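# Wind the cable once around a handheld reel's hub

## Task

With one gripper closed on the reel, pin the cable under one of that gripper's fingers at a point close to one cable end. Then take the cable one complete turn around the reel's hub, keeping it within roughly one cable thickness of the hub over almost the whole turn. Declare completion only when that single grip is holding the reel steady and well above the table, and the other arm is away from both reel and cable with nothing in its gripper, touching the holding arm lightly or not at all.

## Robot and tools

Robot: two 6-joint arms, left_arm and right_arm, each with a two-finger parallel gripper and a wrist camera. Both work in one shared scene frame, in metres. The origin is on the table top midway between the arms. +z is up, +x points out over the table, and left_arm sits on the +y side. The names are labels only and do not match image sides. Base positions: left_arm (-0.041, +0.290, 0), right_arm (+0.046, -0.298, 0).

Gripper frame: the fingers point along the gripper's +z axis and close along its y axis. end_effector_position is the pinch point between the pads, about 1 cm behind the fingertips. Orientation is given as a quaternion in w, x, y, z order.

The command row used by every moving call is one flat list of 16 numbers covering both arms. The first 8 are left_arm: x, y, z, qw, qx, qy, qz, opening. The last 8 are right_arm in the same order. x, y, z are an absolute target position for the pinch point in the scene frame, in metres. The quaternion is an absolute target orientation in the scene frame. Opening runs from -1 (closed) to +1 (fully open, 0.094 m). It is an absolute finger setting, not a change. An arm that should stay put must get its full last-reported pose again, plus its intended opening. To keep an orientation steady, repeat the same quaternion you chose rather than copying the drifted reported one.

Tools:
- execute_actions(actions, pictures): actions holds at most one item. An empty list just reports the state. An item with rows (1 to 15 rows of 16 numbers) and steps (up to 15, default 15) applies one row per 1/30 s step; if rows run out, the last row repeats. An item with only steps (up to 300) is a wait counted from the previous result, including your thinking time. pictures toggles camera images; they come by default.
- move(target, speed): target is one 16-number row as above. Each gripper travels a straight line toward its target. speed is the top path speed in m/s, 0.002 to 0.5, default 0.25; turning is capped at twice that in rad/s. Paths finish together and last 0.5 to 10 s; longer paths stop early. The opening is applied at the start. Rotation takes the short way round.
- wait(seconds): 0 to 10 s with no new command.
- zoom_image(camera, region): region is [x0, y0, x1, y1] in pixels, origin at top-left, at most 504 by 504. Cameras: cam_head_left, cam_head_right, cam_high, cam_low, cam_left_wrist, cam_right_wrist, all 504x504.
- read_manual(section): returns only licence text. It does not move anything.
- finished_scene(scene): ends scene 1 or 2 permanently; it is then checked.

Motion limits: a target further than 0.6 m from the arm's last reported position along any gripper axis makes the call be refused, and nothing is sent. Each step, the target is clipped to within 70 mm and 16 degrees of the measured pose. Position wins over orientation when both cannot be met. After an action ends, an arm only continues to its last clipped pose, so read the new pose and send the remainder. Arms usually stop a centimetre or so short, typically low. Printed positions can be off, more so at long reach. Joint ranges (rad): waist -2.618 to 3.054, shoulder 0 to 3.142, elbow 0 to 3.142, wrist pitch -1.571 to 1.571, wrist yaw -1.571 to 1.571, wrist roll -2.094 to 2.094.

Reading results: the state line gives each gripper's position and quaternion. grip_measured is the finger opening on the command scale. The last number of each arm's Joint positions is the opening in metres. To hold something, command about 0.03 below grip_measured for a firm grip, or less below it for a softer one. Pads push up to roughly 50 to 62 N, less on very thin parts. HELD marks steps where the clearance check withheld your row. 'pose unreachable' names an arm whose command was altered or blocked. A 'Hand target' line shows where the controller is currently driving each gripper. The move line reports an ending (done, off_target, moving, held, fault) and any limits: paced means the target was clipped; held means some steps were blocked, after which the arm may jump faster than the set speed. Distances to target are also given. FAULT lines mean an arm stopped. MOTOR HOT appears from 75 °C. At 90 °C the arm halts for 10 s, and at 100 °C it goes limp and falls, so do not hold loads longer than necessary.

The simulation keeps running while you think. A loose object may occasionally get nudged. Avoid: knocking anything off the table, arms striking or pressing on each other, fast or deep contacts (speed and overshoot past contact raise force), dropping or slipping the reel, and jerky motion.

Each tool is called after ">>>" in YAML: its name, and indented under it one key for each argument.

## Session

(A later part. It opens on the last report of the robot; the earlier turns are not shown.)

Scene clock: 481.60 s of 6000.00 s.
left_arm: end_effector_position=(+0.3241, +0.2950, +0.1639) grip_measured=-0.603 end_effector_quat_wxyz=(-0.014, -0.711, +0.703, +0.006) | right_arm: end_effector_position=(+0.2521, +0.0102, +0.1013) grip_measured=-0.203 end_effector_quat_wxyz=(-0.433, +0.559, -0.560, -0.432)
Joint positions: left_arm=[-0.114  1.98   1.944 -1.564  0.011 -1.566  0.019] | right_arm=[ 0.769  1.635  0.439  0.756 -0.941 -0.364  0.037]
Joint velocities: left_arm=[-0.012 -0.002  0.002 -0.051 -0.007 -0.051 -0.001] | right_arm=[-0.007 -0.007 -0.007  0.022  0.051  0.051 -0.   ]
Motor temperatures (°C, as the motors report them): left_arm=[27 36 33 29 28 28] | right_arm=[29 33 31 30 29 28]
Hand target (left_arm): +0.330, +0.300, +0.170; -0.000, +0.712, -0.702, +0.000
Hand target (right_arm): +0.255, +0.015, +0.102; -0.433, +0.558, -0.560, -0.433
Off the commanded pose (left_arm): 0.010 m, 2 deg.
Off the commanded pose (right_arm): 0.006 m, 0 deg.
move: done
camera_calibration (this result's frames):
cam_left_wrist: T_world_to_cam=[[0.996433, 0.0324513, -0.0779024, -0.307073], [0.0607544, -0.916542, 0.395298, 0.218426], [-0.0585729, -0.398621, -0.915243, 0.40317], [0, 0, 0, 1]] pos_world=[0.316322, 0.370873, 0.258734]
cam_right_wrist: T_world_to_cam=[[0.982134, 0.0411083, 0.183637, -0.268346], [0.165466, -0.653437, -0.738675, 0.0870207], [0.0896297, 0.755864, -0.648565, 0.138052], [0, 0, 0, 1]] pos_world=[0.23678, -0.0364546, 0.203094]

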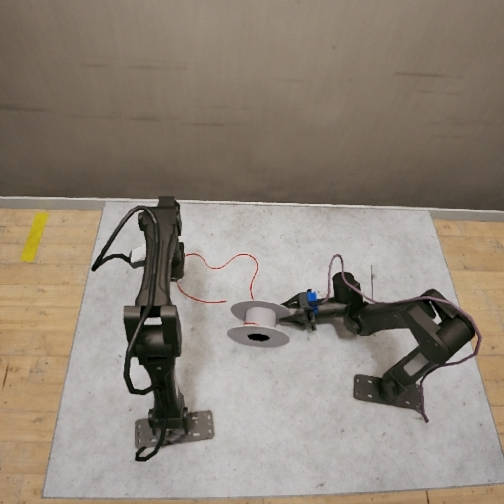

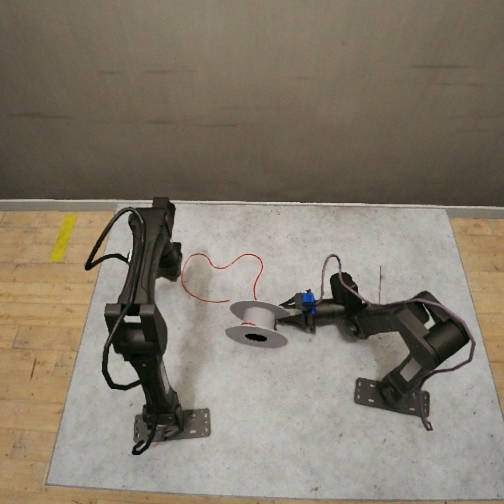

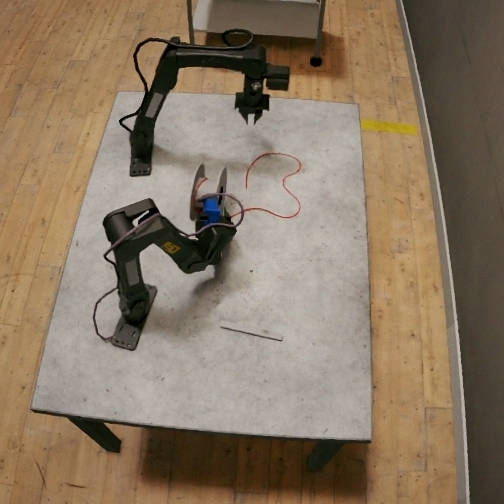

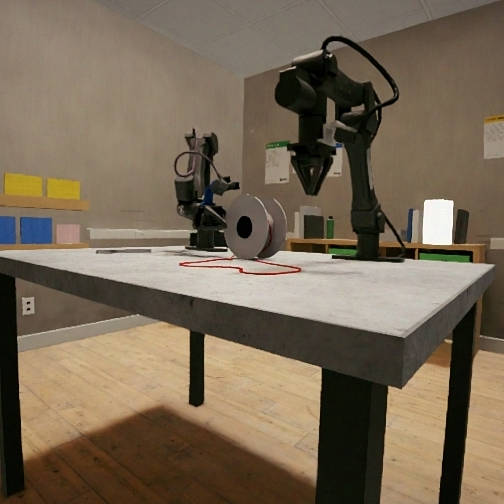

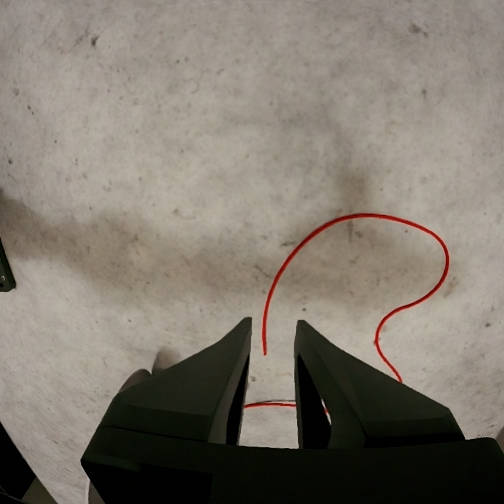

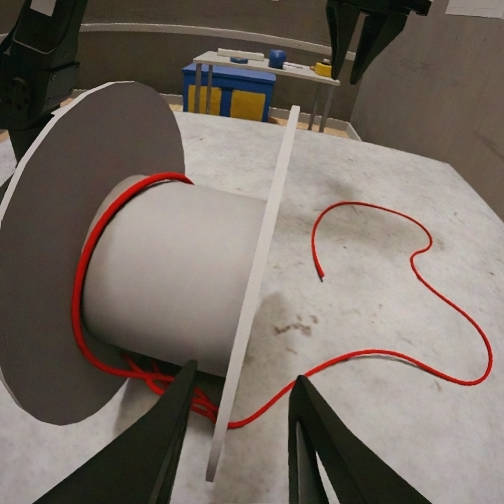

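>>> move:
  target: [0.33,0.33,0.17,0,-0.71,0.70,0,-0.6,0.248,0.02,0.1,0.43,-0.56,0.56,0.43,-0.99]
  speed: 0.05

>>> move:
  target: [0.33,0.35,0.17,0,-0.71,0.70,0,-0.6,0.25,0.0,0.14,0.56,-0.665,0.3,0.27,-0.99]
  speed: 0.12

>>> move:
  target: [0.33,0.35,0.17,0,-0.71,0.70,0,-0.6,0.22,-0.02,0.2,0.707,-0.707,0,0,-0.99]
  speed: 0.12

>>> zoom_image:
  camera: "cam_low"
  region: [190,150,320,280]

Scene clock: 486.73 s of 6000.00 s.
left_arm: end_effector_position=(+0.3224, +0.3247, +0.1639) grip_measured=-0.603 end_effector_quat_wxyz=(-0.014, -0.712, +0.702, +0.005) | right_arm: end_effector_position=(+0.2509, +0.0163, +0.1022) grip_measured=-0.961 end_effector_quat_wxyz=(-0.441, +0.563, -0.557, -0.423)
Joint positions: left_arm=[-0.032  1.98   1.944 -1.564  0.009 -1.488  0.019] | right_arm=[ 0.798  1.636  0.439  0.776 -0.902 -0.363  0.002]
Joint velocities: left_arm=[-0.017  0.012  0.007  0.051  0.007  0.022  0.   ] | right_arm=[-0.017  0.012  0.007  0.037 -0.022  0.007 -0.001]
Motor temperatures (°C, as the motors report them): left_arm=[27 36 33 29 28 28] | right_arm=[29 33 31 31 29 28]
Hand target (left_arm): +0.330, +0.330, +0.170; -0.001, +0.712, -0.702, +0.001
Hand target (right_arm): +0.248, +0.020, +0.100; -0.431, +0.561, -0.561, -0.431
Off the commanded pose (left_arm): 0.011 m, 2 deg.
Off the commanded pose (right_arm): 0.005 m, 2 deg.
move: off_target (left_arm)
camera_calibration (this result's frames):
cam_left_wrist: T_world_to_cam=[[0.996381, 0.035798, -0.0770982, -0.307615], [0.0635695, -0.915936, 0.396257, 0.244565], [-0.0564319, -0.399724, -0.914897, 0.414557], [0, 0, 0, 1]] pos_world=[0.314349, 0.400726, 0.25865]
cam_right_wrist: T_world_to_cam=[[0.977488, 0.0350254, 0.208066, -0.268822], [0.179546, -0.65603, -0.733067, 0.0878081], [0.110821, 0.753921, -0.64755, 0.128783], [0, 0, 0, 1]] pos_world=[0.232732, -0.030072, 0.203695]

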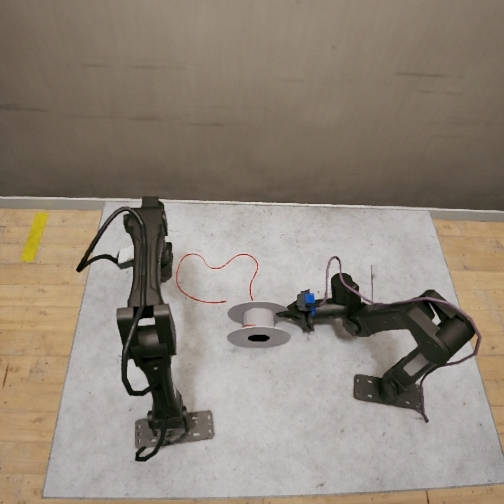

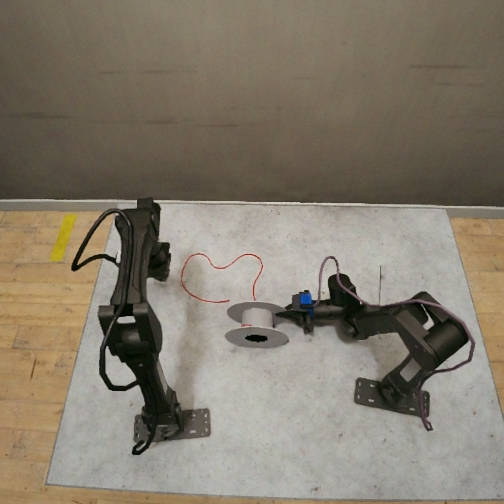

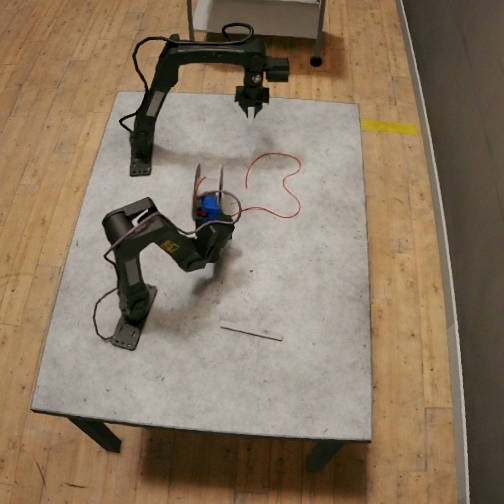

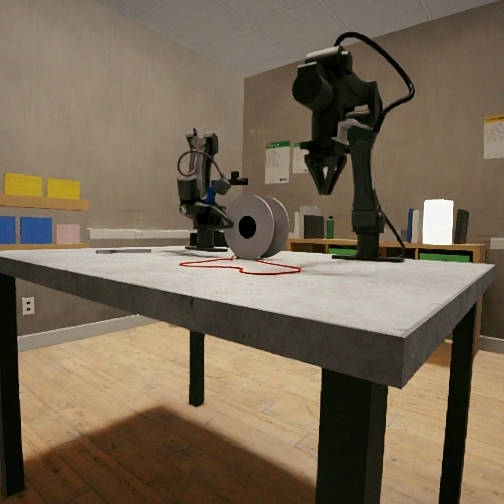

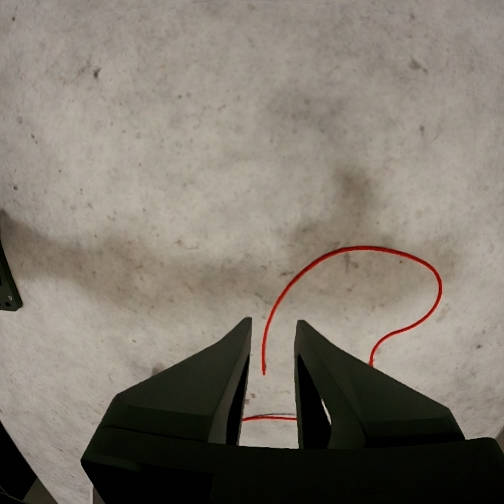

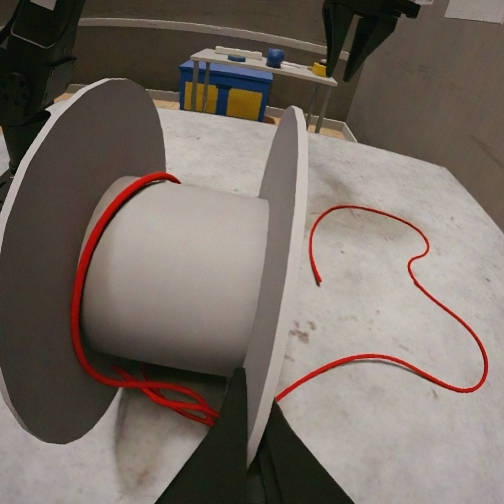

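Scene clock: 490.00 s of 6000.00 s.
left_arm: end_effector_position=(+0.3259, +0.3438, +0.1663) grip_measured=-0.603 end_effector_quat_wxyz=(-0.008, -0.711, +0.704, +0.000) | right_arm: end_effector_position=(+0.2553, +0.0032, +0.1300) grip_measured=-0.961 end_effector_quat_wxyz=(-0.577, +0.696, -0.329, -0.273)
Joint positions: left_arm=[ 0.018  1.991  1.971 -1.564  0.009 -1.433  0.019] | right_arm=[ 0.728  1.565  0.439  0.774 -1.004 -0.987  0.002]
Joint velocities: left_arm=[-0.002  0.007 -0.012 -0.037 -0.11  -0.022  0.   ] | right_arm=[-0.017  0.007  0.007 -0.066 -0.066 -0.007  0.   ]
Motor temperatures (°C, as the motors report them): left_arm=[27 36 33 29 28 28] | right_arm=[29 33 31 31 29 28]
Hand target (left_arm): +0.330, +0.350, +0.170; -0.000, +0.712, -0.702, +0.000
Hand target (right_arm): +0.249, -0.000, +0.139; -0.584, +0.694, -0.313, -0.281
Off the commanded pose (left_arm): 0.008 m, 1 deg.
Off the commanded pose (right_arm): 0.012 m, 2 deg.
move: off_target (right_arm)
camera_calibration (this result's frames):
cam_left_wrist: T_world_to_cam=[[0.997616, 0.0309186, -0.0616984, -0.312852], [0.052925, -0.916524, 0.396463, 0.264492], [-0.0442899, -0.398783, -0.915975, 0.420496], [0, 0, 0, 1]] pos_world=[0.316732, 0.419773, 0.261]
cam_right_wrist: T_world_to_cam=[[0.639924, 0.138854, 0.755789, -0.263804], [0.686651, -0.544864, -0.481283, -0.063789], [0.344974, 0.826948, -0.444016, 0.0697081], [0, 0, 0, 1]] pos_world=[0.188568, -0.0557711, 0.199631]

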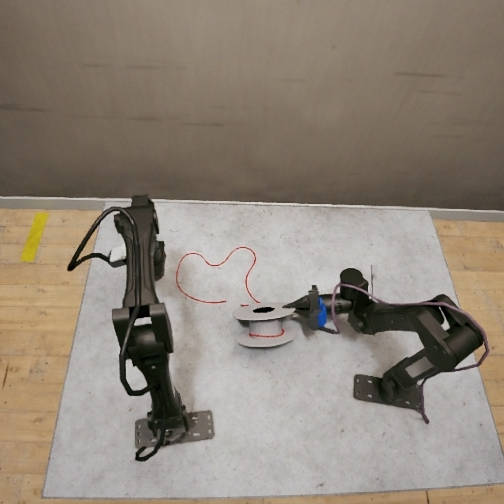

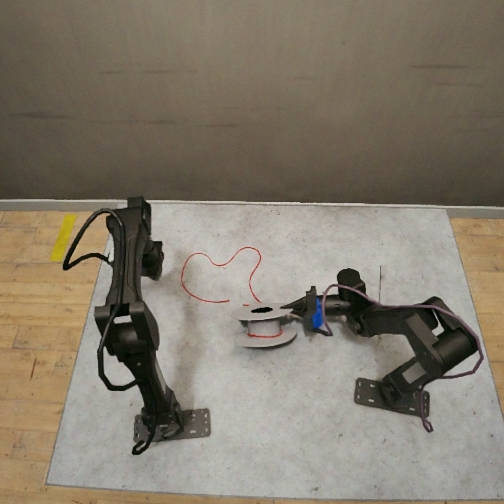

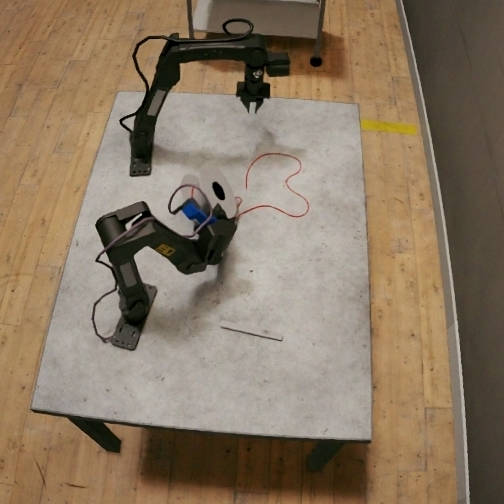

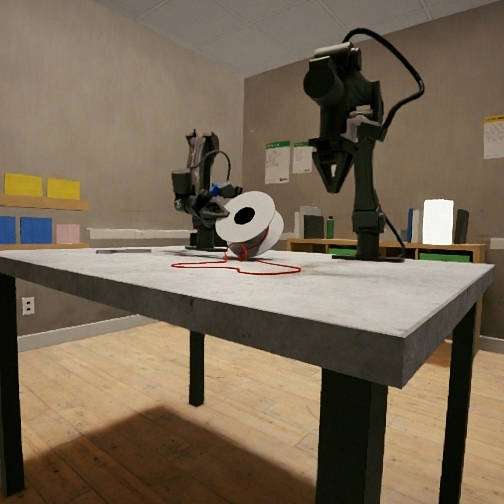

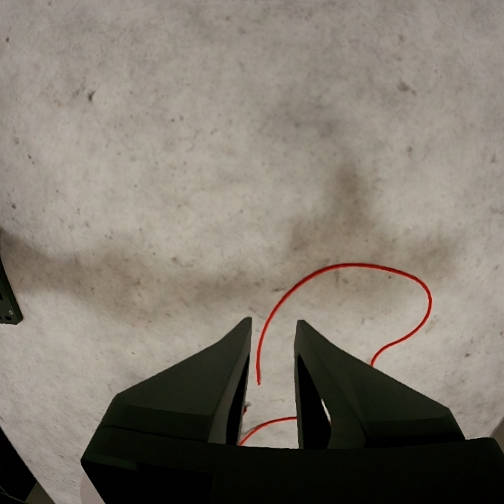

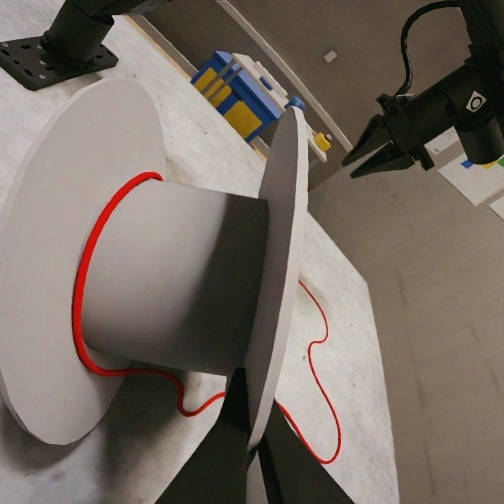

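Scene clock: 494.17 s of 6000.00 s.
left_arm: end_effector_position=(+0.3259, +0.3438, +0.1663) grip_measured=-0.603 end_effector_quat_wxyz=(-0.008, -0.710, +0.704, +0.000) | right_arm: end_effector_position=(+0.2217, -0.0170, +0.1867) grip_measured=-0.961 end_effector_quat_wxyz=(+0.695, -0.719, +0.022, +0.013)
Joint positions: left_arm=[ 0.018  1.991  1.971 -1.564  0.009 -1.432  0.019] | right_arm=[ 0.72   1.304  0.293  0.945 -1.027 -1.578  0.002]
Joint velocities: left_arm=[-0.002 -0.002 -0.007  0.022  0.037 -0.022 -0.   ] | right_arm=[-0.002  0.012 -0.007  0.051  0.007 -0.007 -0.   ]
Motor temperatures (°C, as the motors report them): left_arm=[27 36 33 29 28 28] | right_arm=[29 33 31 32 29 28]
Hand target (left_arm): +0.330, +0.350, +0.170; -0.000, +0.712, -0.702, +0.000
Hand target (right_arm): +0.218, -0.020, +0.199; +0.707, -0.707, +0.001, -0.001
Off the commanded pose (left_arm): 0.008 m, 1 deg.
Off the commanded pose (right_arm): 0.014 m, 4 deg.
move: off_target (right_arm)
camera_calibration (this result's frames):
cam_left_wrist: T_world_to_cam=[[0.997628, 0.0305378, -0.0616942, -0.312726], [0.0525737, -0.916542, 0.396467, 0.264613], [-0.0444381, -0.39877, -0.915974, 0.420539], [0, 0, 0, 1]] pos_world=[0.316761, 0.419777, 0.260999]
cam_right_wrist: T_world_to_cam=[[-0.138615, 0.0318793, 0.989833, -0.155207], [0.881071, -0.452418, 0.137955, -0.181586], [0.452216, 0.891236, 0.034624, 0.0111235], [0, 0, 0, 1]] pos_world=[0.133446, -0.0871184, 0.178294]

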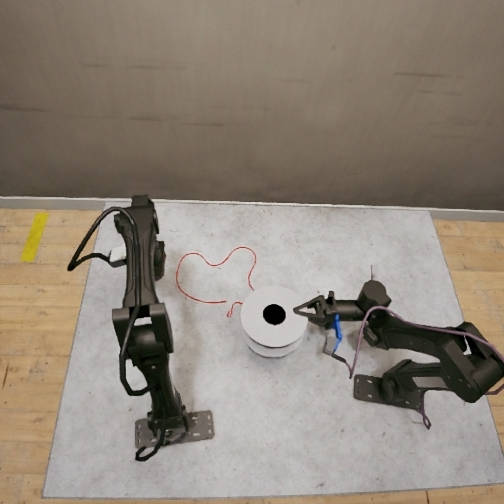

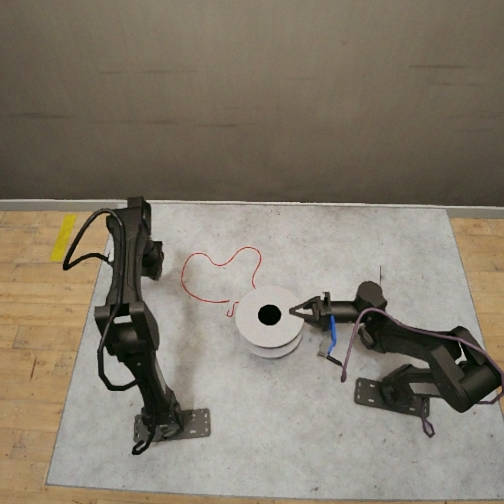

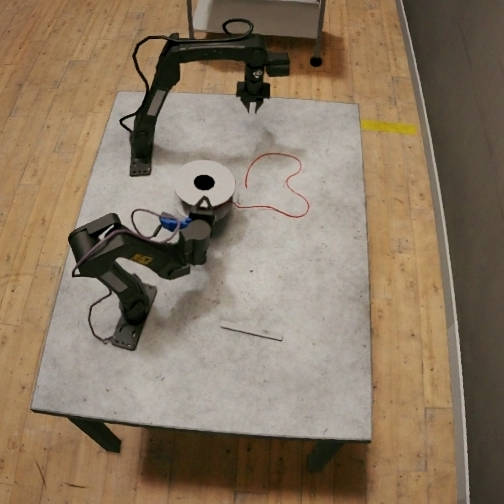

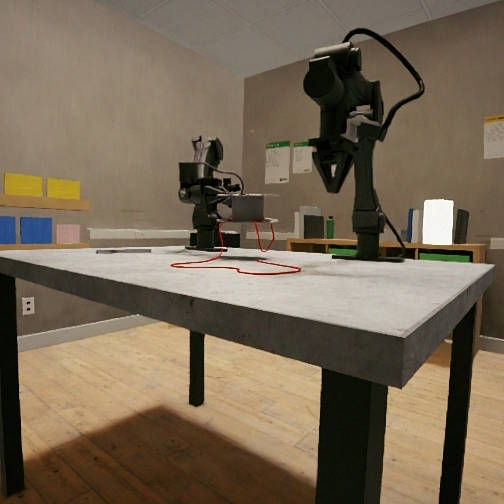

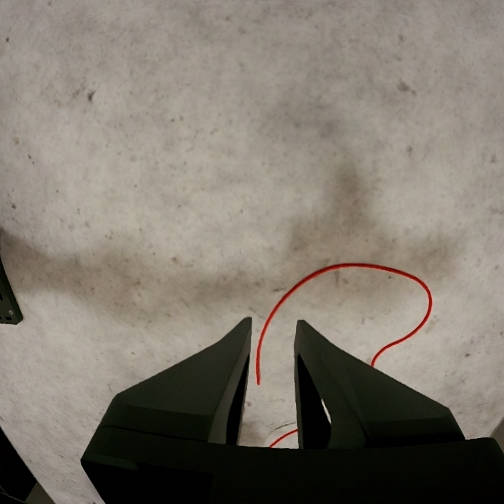

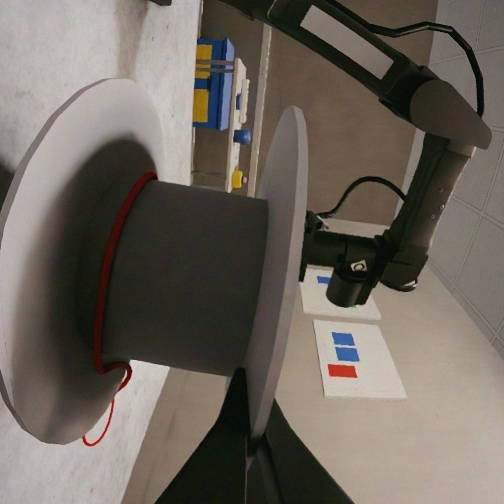

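Region (190, 150, 320, 280) of cam_low's 504x504 image, scaled by 3.877, with more detail than that image has.

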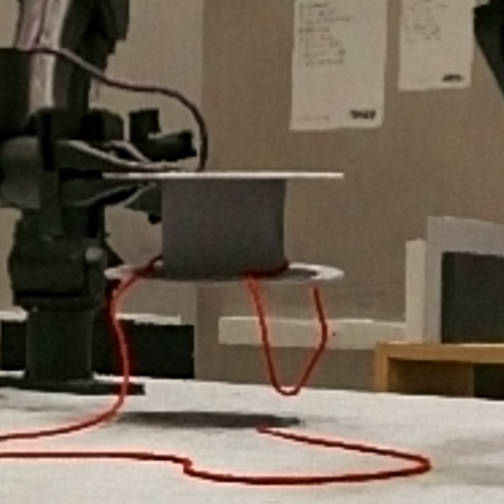

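>>> move:
  target: [0.40,0.085,0.08,0,0,1,0,0,0.2,-0.04,0.2,0.707,-0.707,0,0,-0.99]

Scene clock: 506.83 s of 6000.00 s.
left_arm: end_effector_position=(+0.3922, +0.0849, +0.0766) grip_measured=-0.003 end_effector_quat_wxyz=(-0.006, -0.005, +1.000, -0.002) | right_arm: end_effector_position=(+0.2028, -0.0367, +0.1918) grip_measured=-0.961 end_effector_quat_wxyz=(+0.700, -0.714, +0.010, +0.005)
Joint positions: left_arm=[-0.571  2.52   2.491 -1.55   0.008 -0.452  0.047] | right_arm=[ 0.675  1.148  0.215  0.891 -1.077 -1.586  0.002]
Joint velocities: left_arm=[-0.007 -0.027 -0.027  0.022 -0.022  0.022  0.   ] | right_arm=[ 0.012 -0.002 -0.002  0.051 -0.022 -0.095 -0.   ]
Motor temperatures (°C, as the motors report them): left_arm=[27 36 33 29 28 28] | right_arm=[29 33 31 33 29 28]
Hand target (left_arm): +0.393, +0.084, +0.079; -0.002, -0.000, +1.000, +0.001
Hand target (right_arm): +0.200, -0.040, +0.199; +0.707, -0.708, -0.000, -0.000
Off the commanded pose (left_arm): 0.008 m, 1 deg.
Off the commanded pose (right_arm): 0.009 m, 2 deg.
After step 180, 2.83 s passed at rest.
move: done
camera_calibration (this result's frames):
cam_left_wrist: T_world_to_cam=[[0.0320077, -0.998401, -0.0465931, 0.0883986], [-0.916546, -0.0479129, 0.39705, 0.365679], [-0.398647, 0.0299961, -0.916614, 0.340707], [0, 0, 0, 1]] pos_world=[0.468154, 0.0955581, 0.171223]
cam_right_wrist: T_world_to_cam=[[-0.1675, 0.01686, 0.985728, -0.156164], [0.879262, -0.449686, 0.1571, -0.177721], [0.445917, 0.893028, 0.0604981, 0.0333956], [0, 0, 0, 1]] pos_world=[0.115214, -0.107109, 0.179835]

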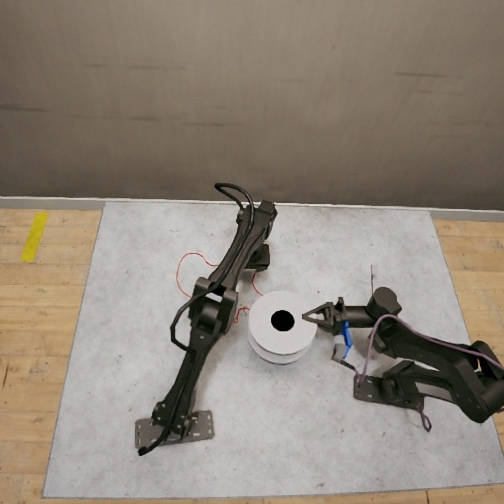

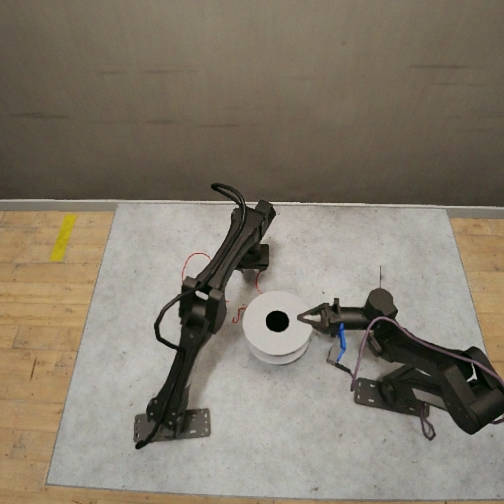

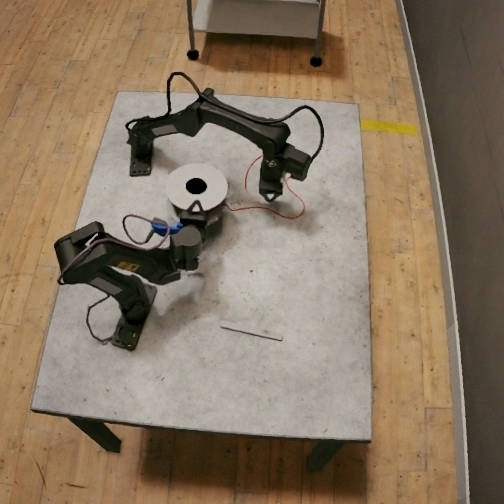

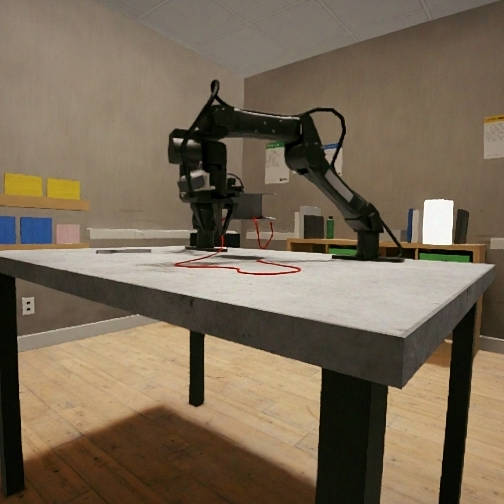

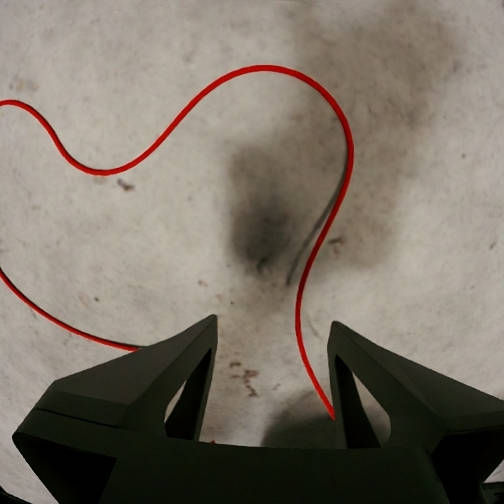

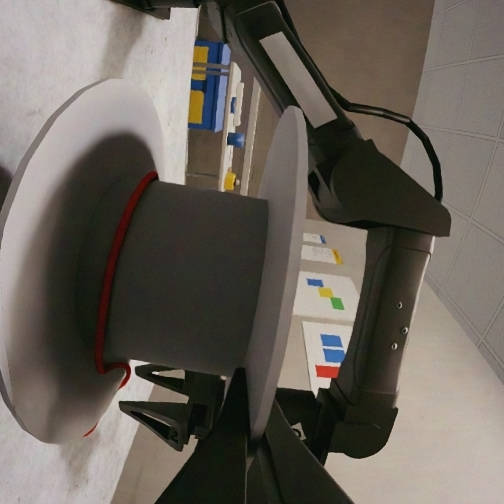

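>>> move:
  target: [0.40,0.063,0.012,0,0,1,0,-0.2,0.2,-0.04,0.2,0.707,-0.707,0,0,-0.99]
  speed: 0.1

>>> move:
  target: [0.40,0.063,0.012,0,0,1,0,-0.98,0.2,-0.04,0.2,0.707,-0.707,0,0,-0.99]

>>> move:
  target: [0.46,0.06,0.1,0.15,0,0.99,0,-0.98,0.19,-0.04,0.2,0.707,-0.707,0,0,-0.99]
  speed: 0.1

Scene clock: 511.53 s of 6000.00 s.
left_arm: end_effector_position=(+0.4004, +0.0652, +0.0157) grip_measured=-0.197 end_effector_quat_wxyz=(-0.002, -0.001, +1.000, -0.003) | right_arm: end_effector_position=(+0.2027, -0.0367, +0.1903) grip_measured=-0.961 end_effector_quat_wxyz=(+0.698, -0.716, +0.012, +0.007)
Joint positions: left_arm=[-0.6    2.578  2.356 -1.35   0.008 -0.472  0.038] | right_arm=[ 0.675  1.148  0.215  0.882 -1.077 -1.589  0.002]
Joint velocities: left_arm=[ 0.007 -0.007  0.007 -0.007 -0.037  0.007 -0.001] | right_arm=[-0.002  0.017 -0.007  0.095  0.022 -0.007 -0.   ]
Motor temperatures (°C, as the motors report them): left_arm=[27 37 33 29 28 28] | right_arm=[29 33 31 33 29 28]
Hand target (left_arm): +0.400, +0.063, +0.012; -0.000, +0.000, +1.000, +0.000
Hand target (right_arm): +0.200, -0.040, +0.200; +0.707, -0.708, -0.000, -0.000
Off the commanded pose (left_arm): 0.004 m, 0 deg.
Off the commanded pose (right_arm): 0.011 m, 2 deg.
move: off_target (right_arm)
camera_calibration (this result's frames):
cam_left_wrist: T_world_to_cam=[[0.0231745, -0.998783, -0.0435414, 0.0691716], [-0.919667, -0.0383764, 0.390819, 0.39719], [-0.392015, 0.0309866, -0.919437, 0.28598], [0, 0, 0, 1]] pos_world=[0.475788, 0.0754685, 0.110723]
cam_right_wrist: T_world_to_cam=[[-0.161488, 0.0214418, 0.986642, -0.155886], [0.880237, -0.44891, 0.153828, -0.176984], [0.446212, 0.893319, 0.0536197, 0.0348075], [0, 0, 0, 1]] pos_world=[0.115083, -0.107202, 0.179163]

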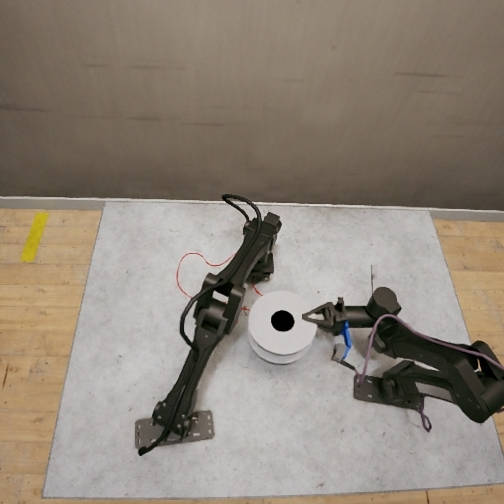

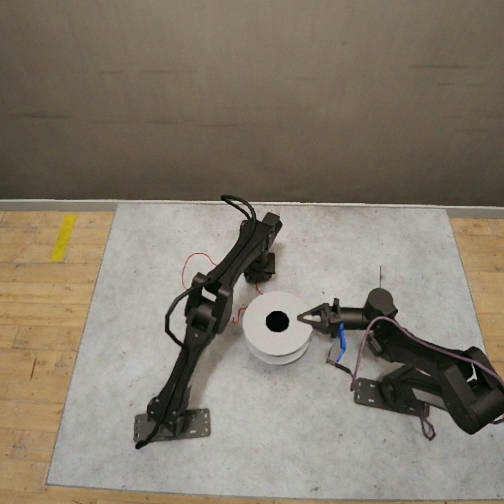

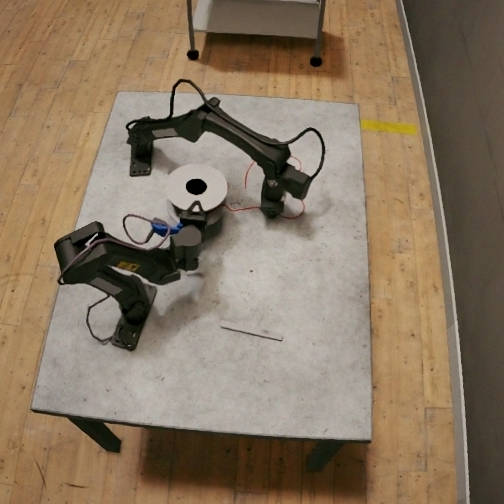

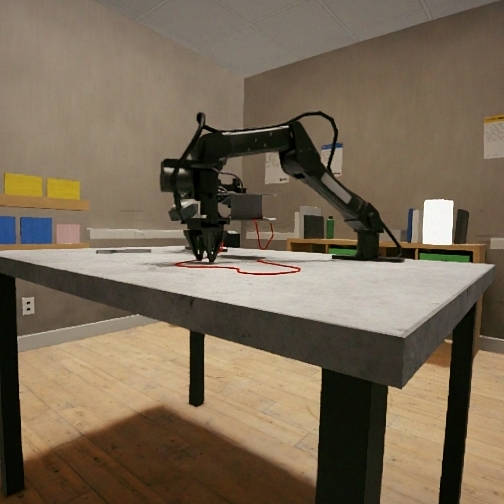

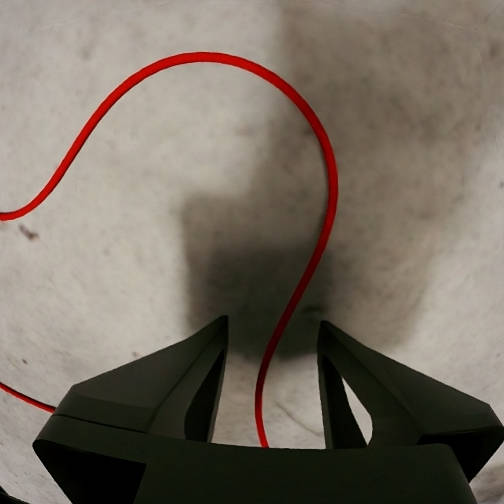

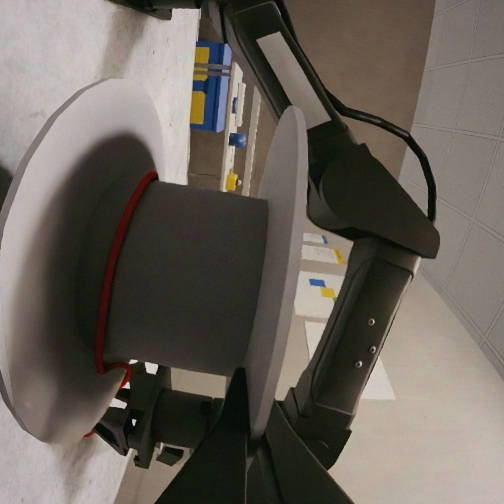

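Scene clock: 512.23 s of 6000.00 s.
left_arm: end_effector_position=(+0.4005, +0.0652, +0.0157) grip_measured=-0.951 end_effector_quat_wxyz=(-0.002, -0.001, +1.000, -0.003) | right_arm: end_effector_position=(+0.2027, -0.0367, +0.1890) grip_measured=-0.961 end_effector_quat_wxyz=(+0.697, -0.717, +0.014, +0.009)
Joint positions: left_arm=[-0.6    2.578  2.356 -1.349  0.008 -0.472  0.002] | right_arm=[ 0.675  1.148  0.215  0.874 -1.077 -1.592  0.002]
Joint velocities: left_arm=[ 0.002 -0.017  0.002 -0.066  0.007  0.022 -0.001] | right_arm=[-0.012 -0.012 -0.002  0.022 -0.066  0.022 -0.   ]
Motor temperatures (°C, as the motors report them): left_arm=[27 37 33 29 28 28] | right_arm=[29 33 31 33 29 28]
Hand target (left_arm): +0.400, +0.063, +0.012; -0.000, +0.000, +1.000, +0.000
Hand target (right_arm): +0.200, -0.040, +0.200; +0.707, -0.708, -0.000, -0.000
Off the commanded pose (left_arm): 0.004 m, 0 deg.
Off the commanded pose (right_arm): 0.012 m, 2 deg.
move: off_target (right_arm)
camera_calibration (this result's frames):
cam_left_wrist: T_world_to_cam=[[0.0231893, -0.99879, -0.0433608, 0.0691184], [-0.9198, -0.0383088, 0.390513, 0.39732], [-0.391702, 0.0308275, -0.919576, 0.285902], [0, 0, 0, 1]] pos_world=[0.47584, 0.075442, 0.110747]
cam_right_wrist: T_world_to_cam=[[-0.157512, 0.0251456, 0.987197, -0.155448], [0.880889, -0.448264, 0.151968, -0.176511], [0.446346, 0.893547, 0.0484563, 0.0358884], [0, 0, 0, 1]] pos_world=[0.114983, -0.107282, 0.178543]

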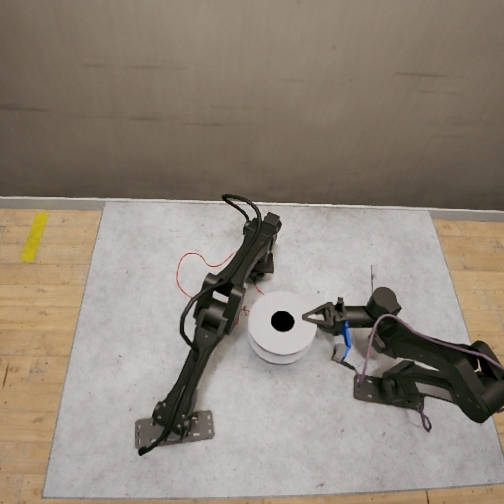

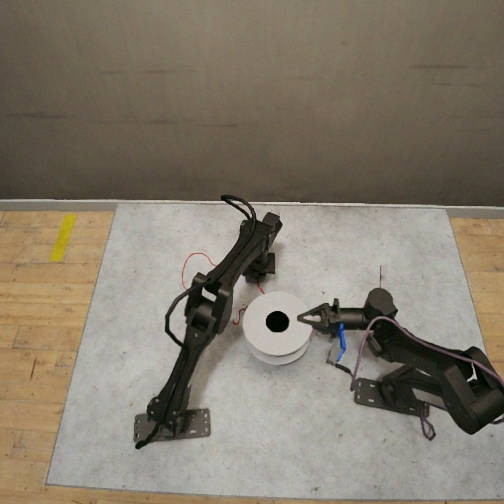

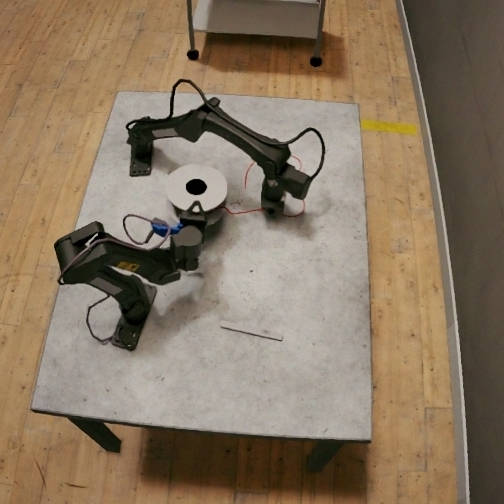

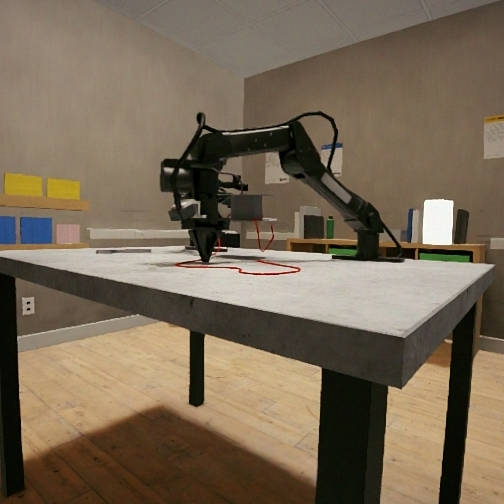

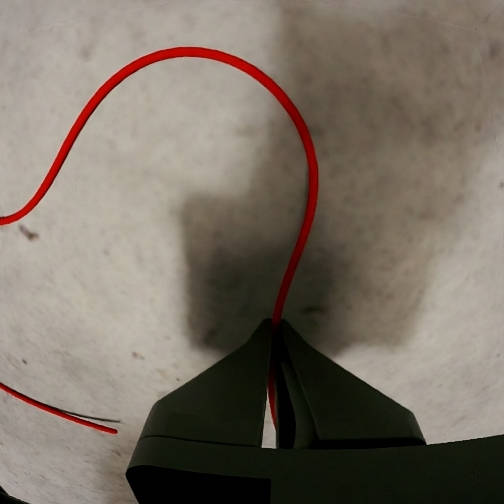

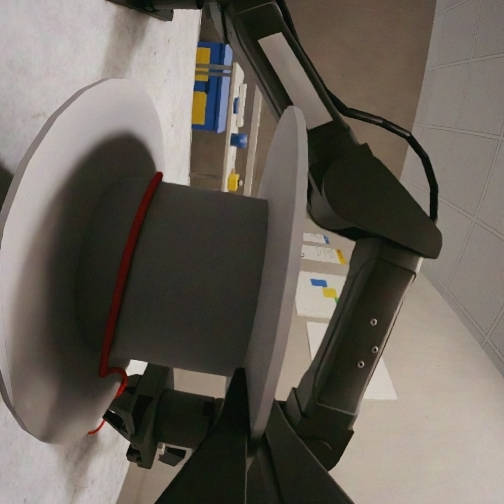

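Scene clock: 514.27 s of 6000.00 s.
left_arm: end_effector_position=(+0.4594, +0.0614, +0.0965) grip_measured=-0.951 end_effector_quat_wxyz=(+0.147, -0.004, +0.989, -0.005) | right_arm: end_effector_position=(+0.1944, -0.0402, +0.1928) grip_measured=-0.961 end_effector_quat_wxyz=(+0.701, -0.713, +0.007, +0.003)
Joint positions: left_arm=[-0.6    2.578  2.641 -1.366 -0.124 -0.461  0.002] | right_arm=[ 0.679  1.085  0.191  0.858 -1.075 -1.59   0.002]
Joint velocities: left_arm=[ 0.012 -0.022  0.002 -0.037  0.066 -0.095  0.   ] | right_arm=[-0.002 -0.012  0.022 -0.007 -0.081  0.007  0.001]
Motor temperatures (°C, as the motors report them): left_arm=[27 38 33 29 28 28] | right_arm=[29 33 31 33 29 28]
Hand target (left_arm): +0.460, +0.059, +0.099; +0.151, +0.002, +0.989, -0.001
Hand target (right_arm): +0.190, -0.040, +0.200; +0.707, -0.707, +0.000, +0.000
Off the commanded pose (left_arm): 0.004 m, 1 deg.
Off the commanded pose (right_arm): 0.008 m, 1 deg.
move: done
camera_calibration (this result's frames):
cam_left_wrist: T_world_to_cam=[[0.0411849, -0.998704, -0.0299186, 0.0579319], [-0.993687, -0.0440688, 0.103175, 0.481775], [-0.10436, 0.0254804, -0.994213, 0.258952], [0, 0, 0, 1]] pos_world=[0.503371, 0.0724899, 0.20948]
cam_right_wrist: T_world_to_cam=[[-0.175637, 0.0143947, 0.98435, -0.156803], [0.878661, -0.448637, 0.16334, -0.173163], [0.443967, 0.893598, 0.0661495, 0.0395695], [0, 0, 0, 1]] pos_world=[0.107043, -0.110789, 0.180016]

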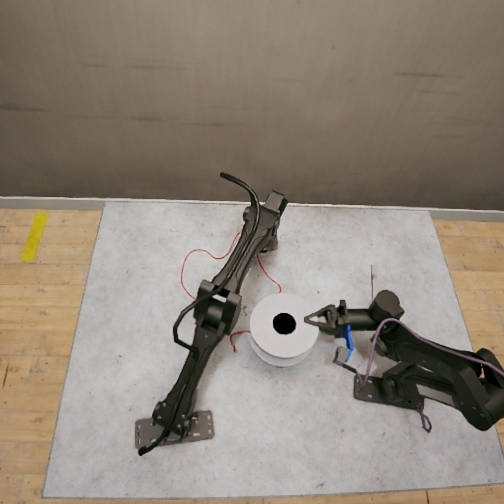

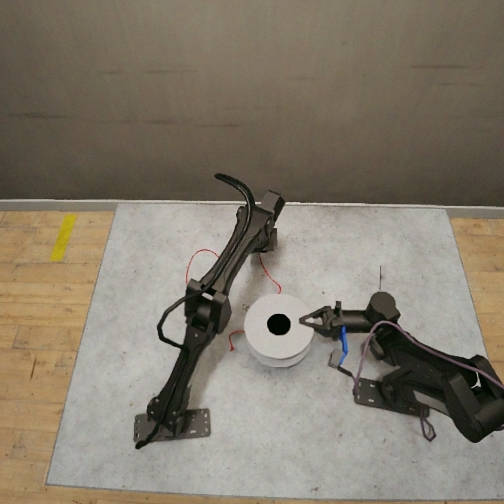

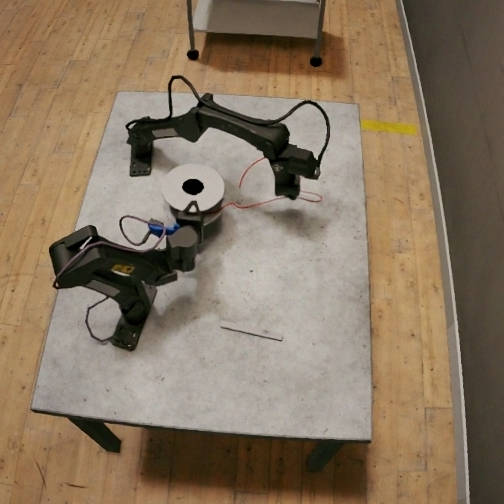

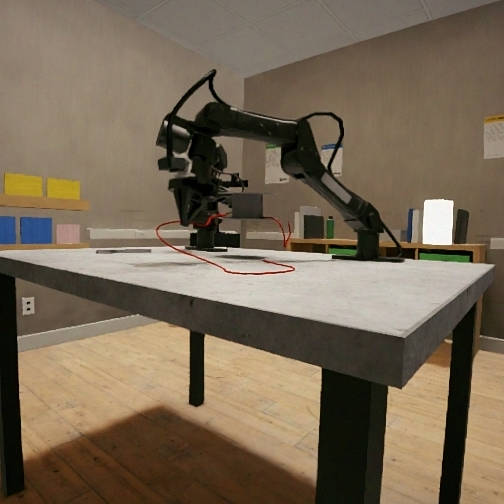

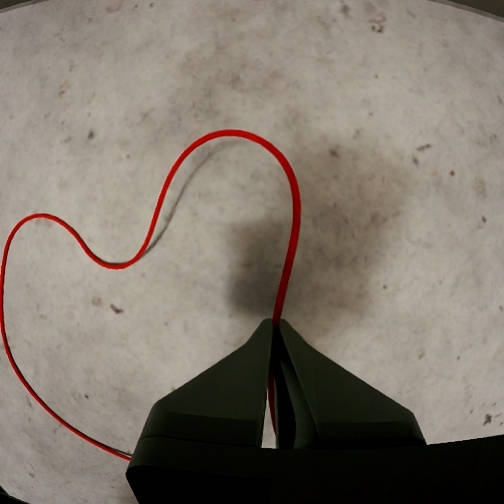

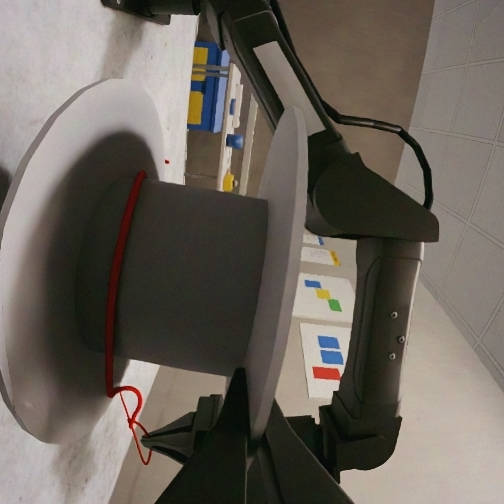

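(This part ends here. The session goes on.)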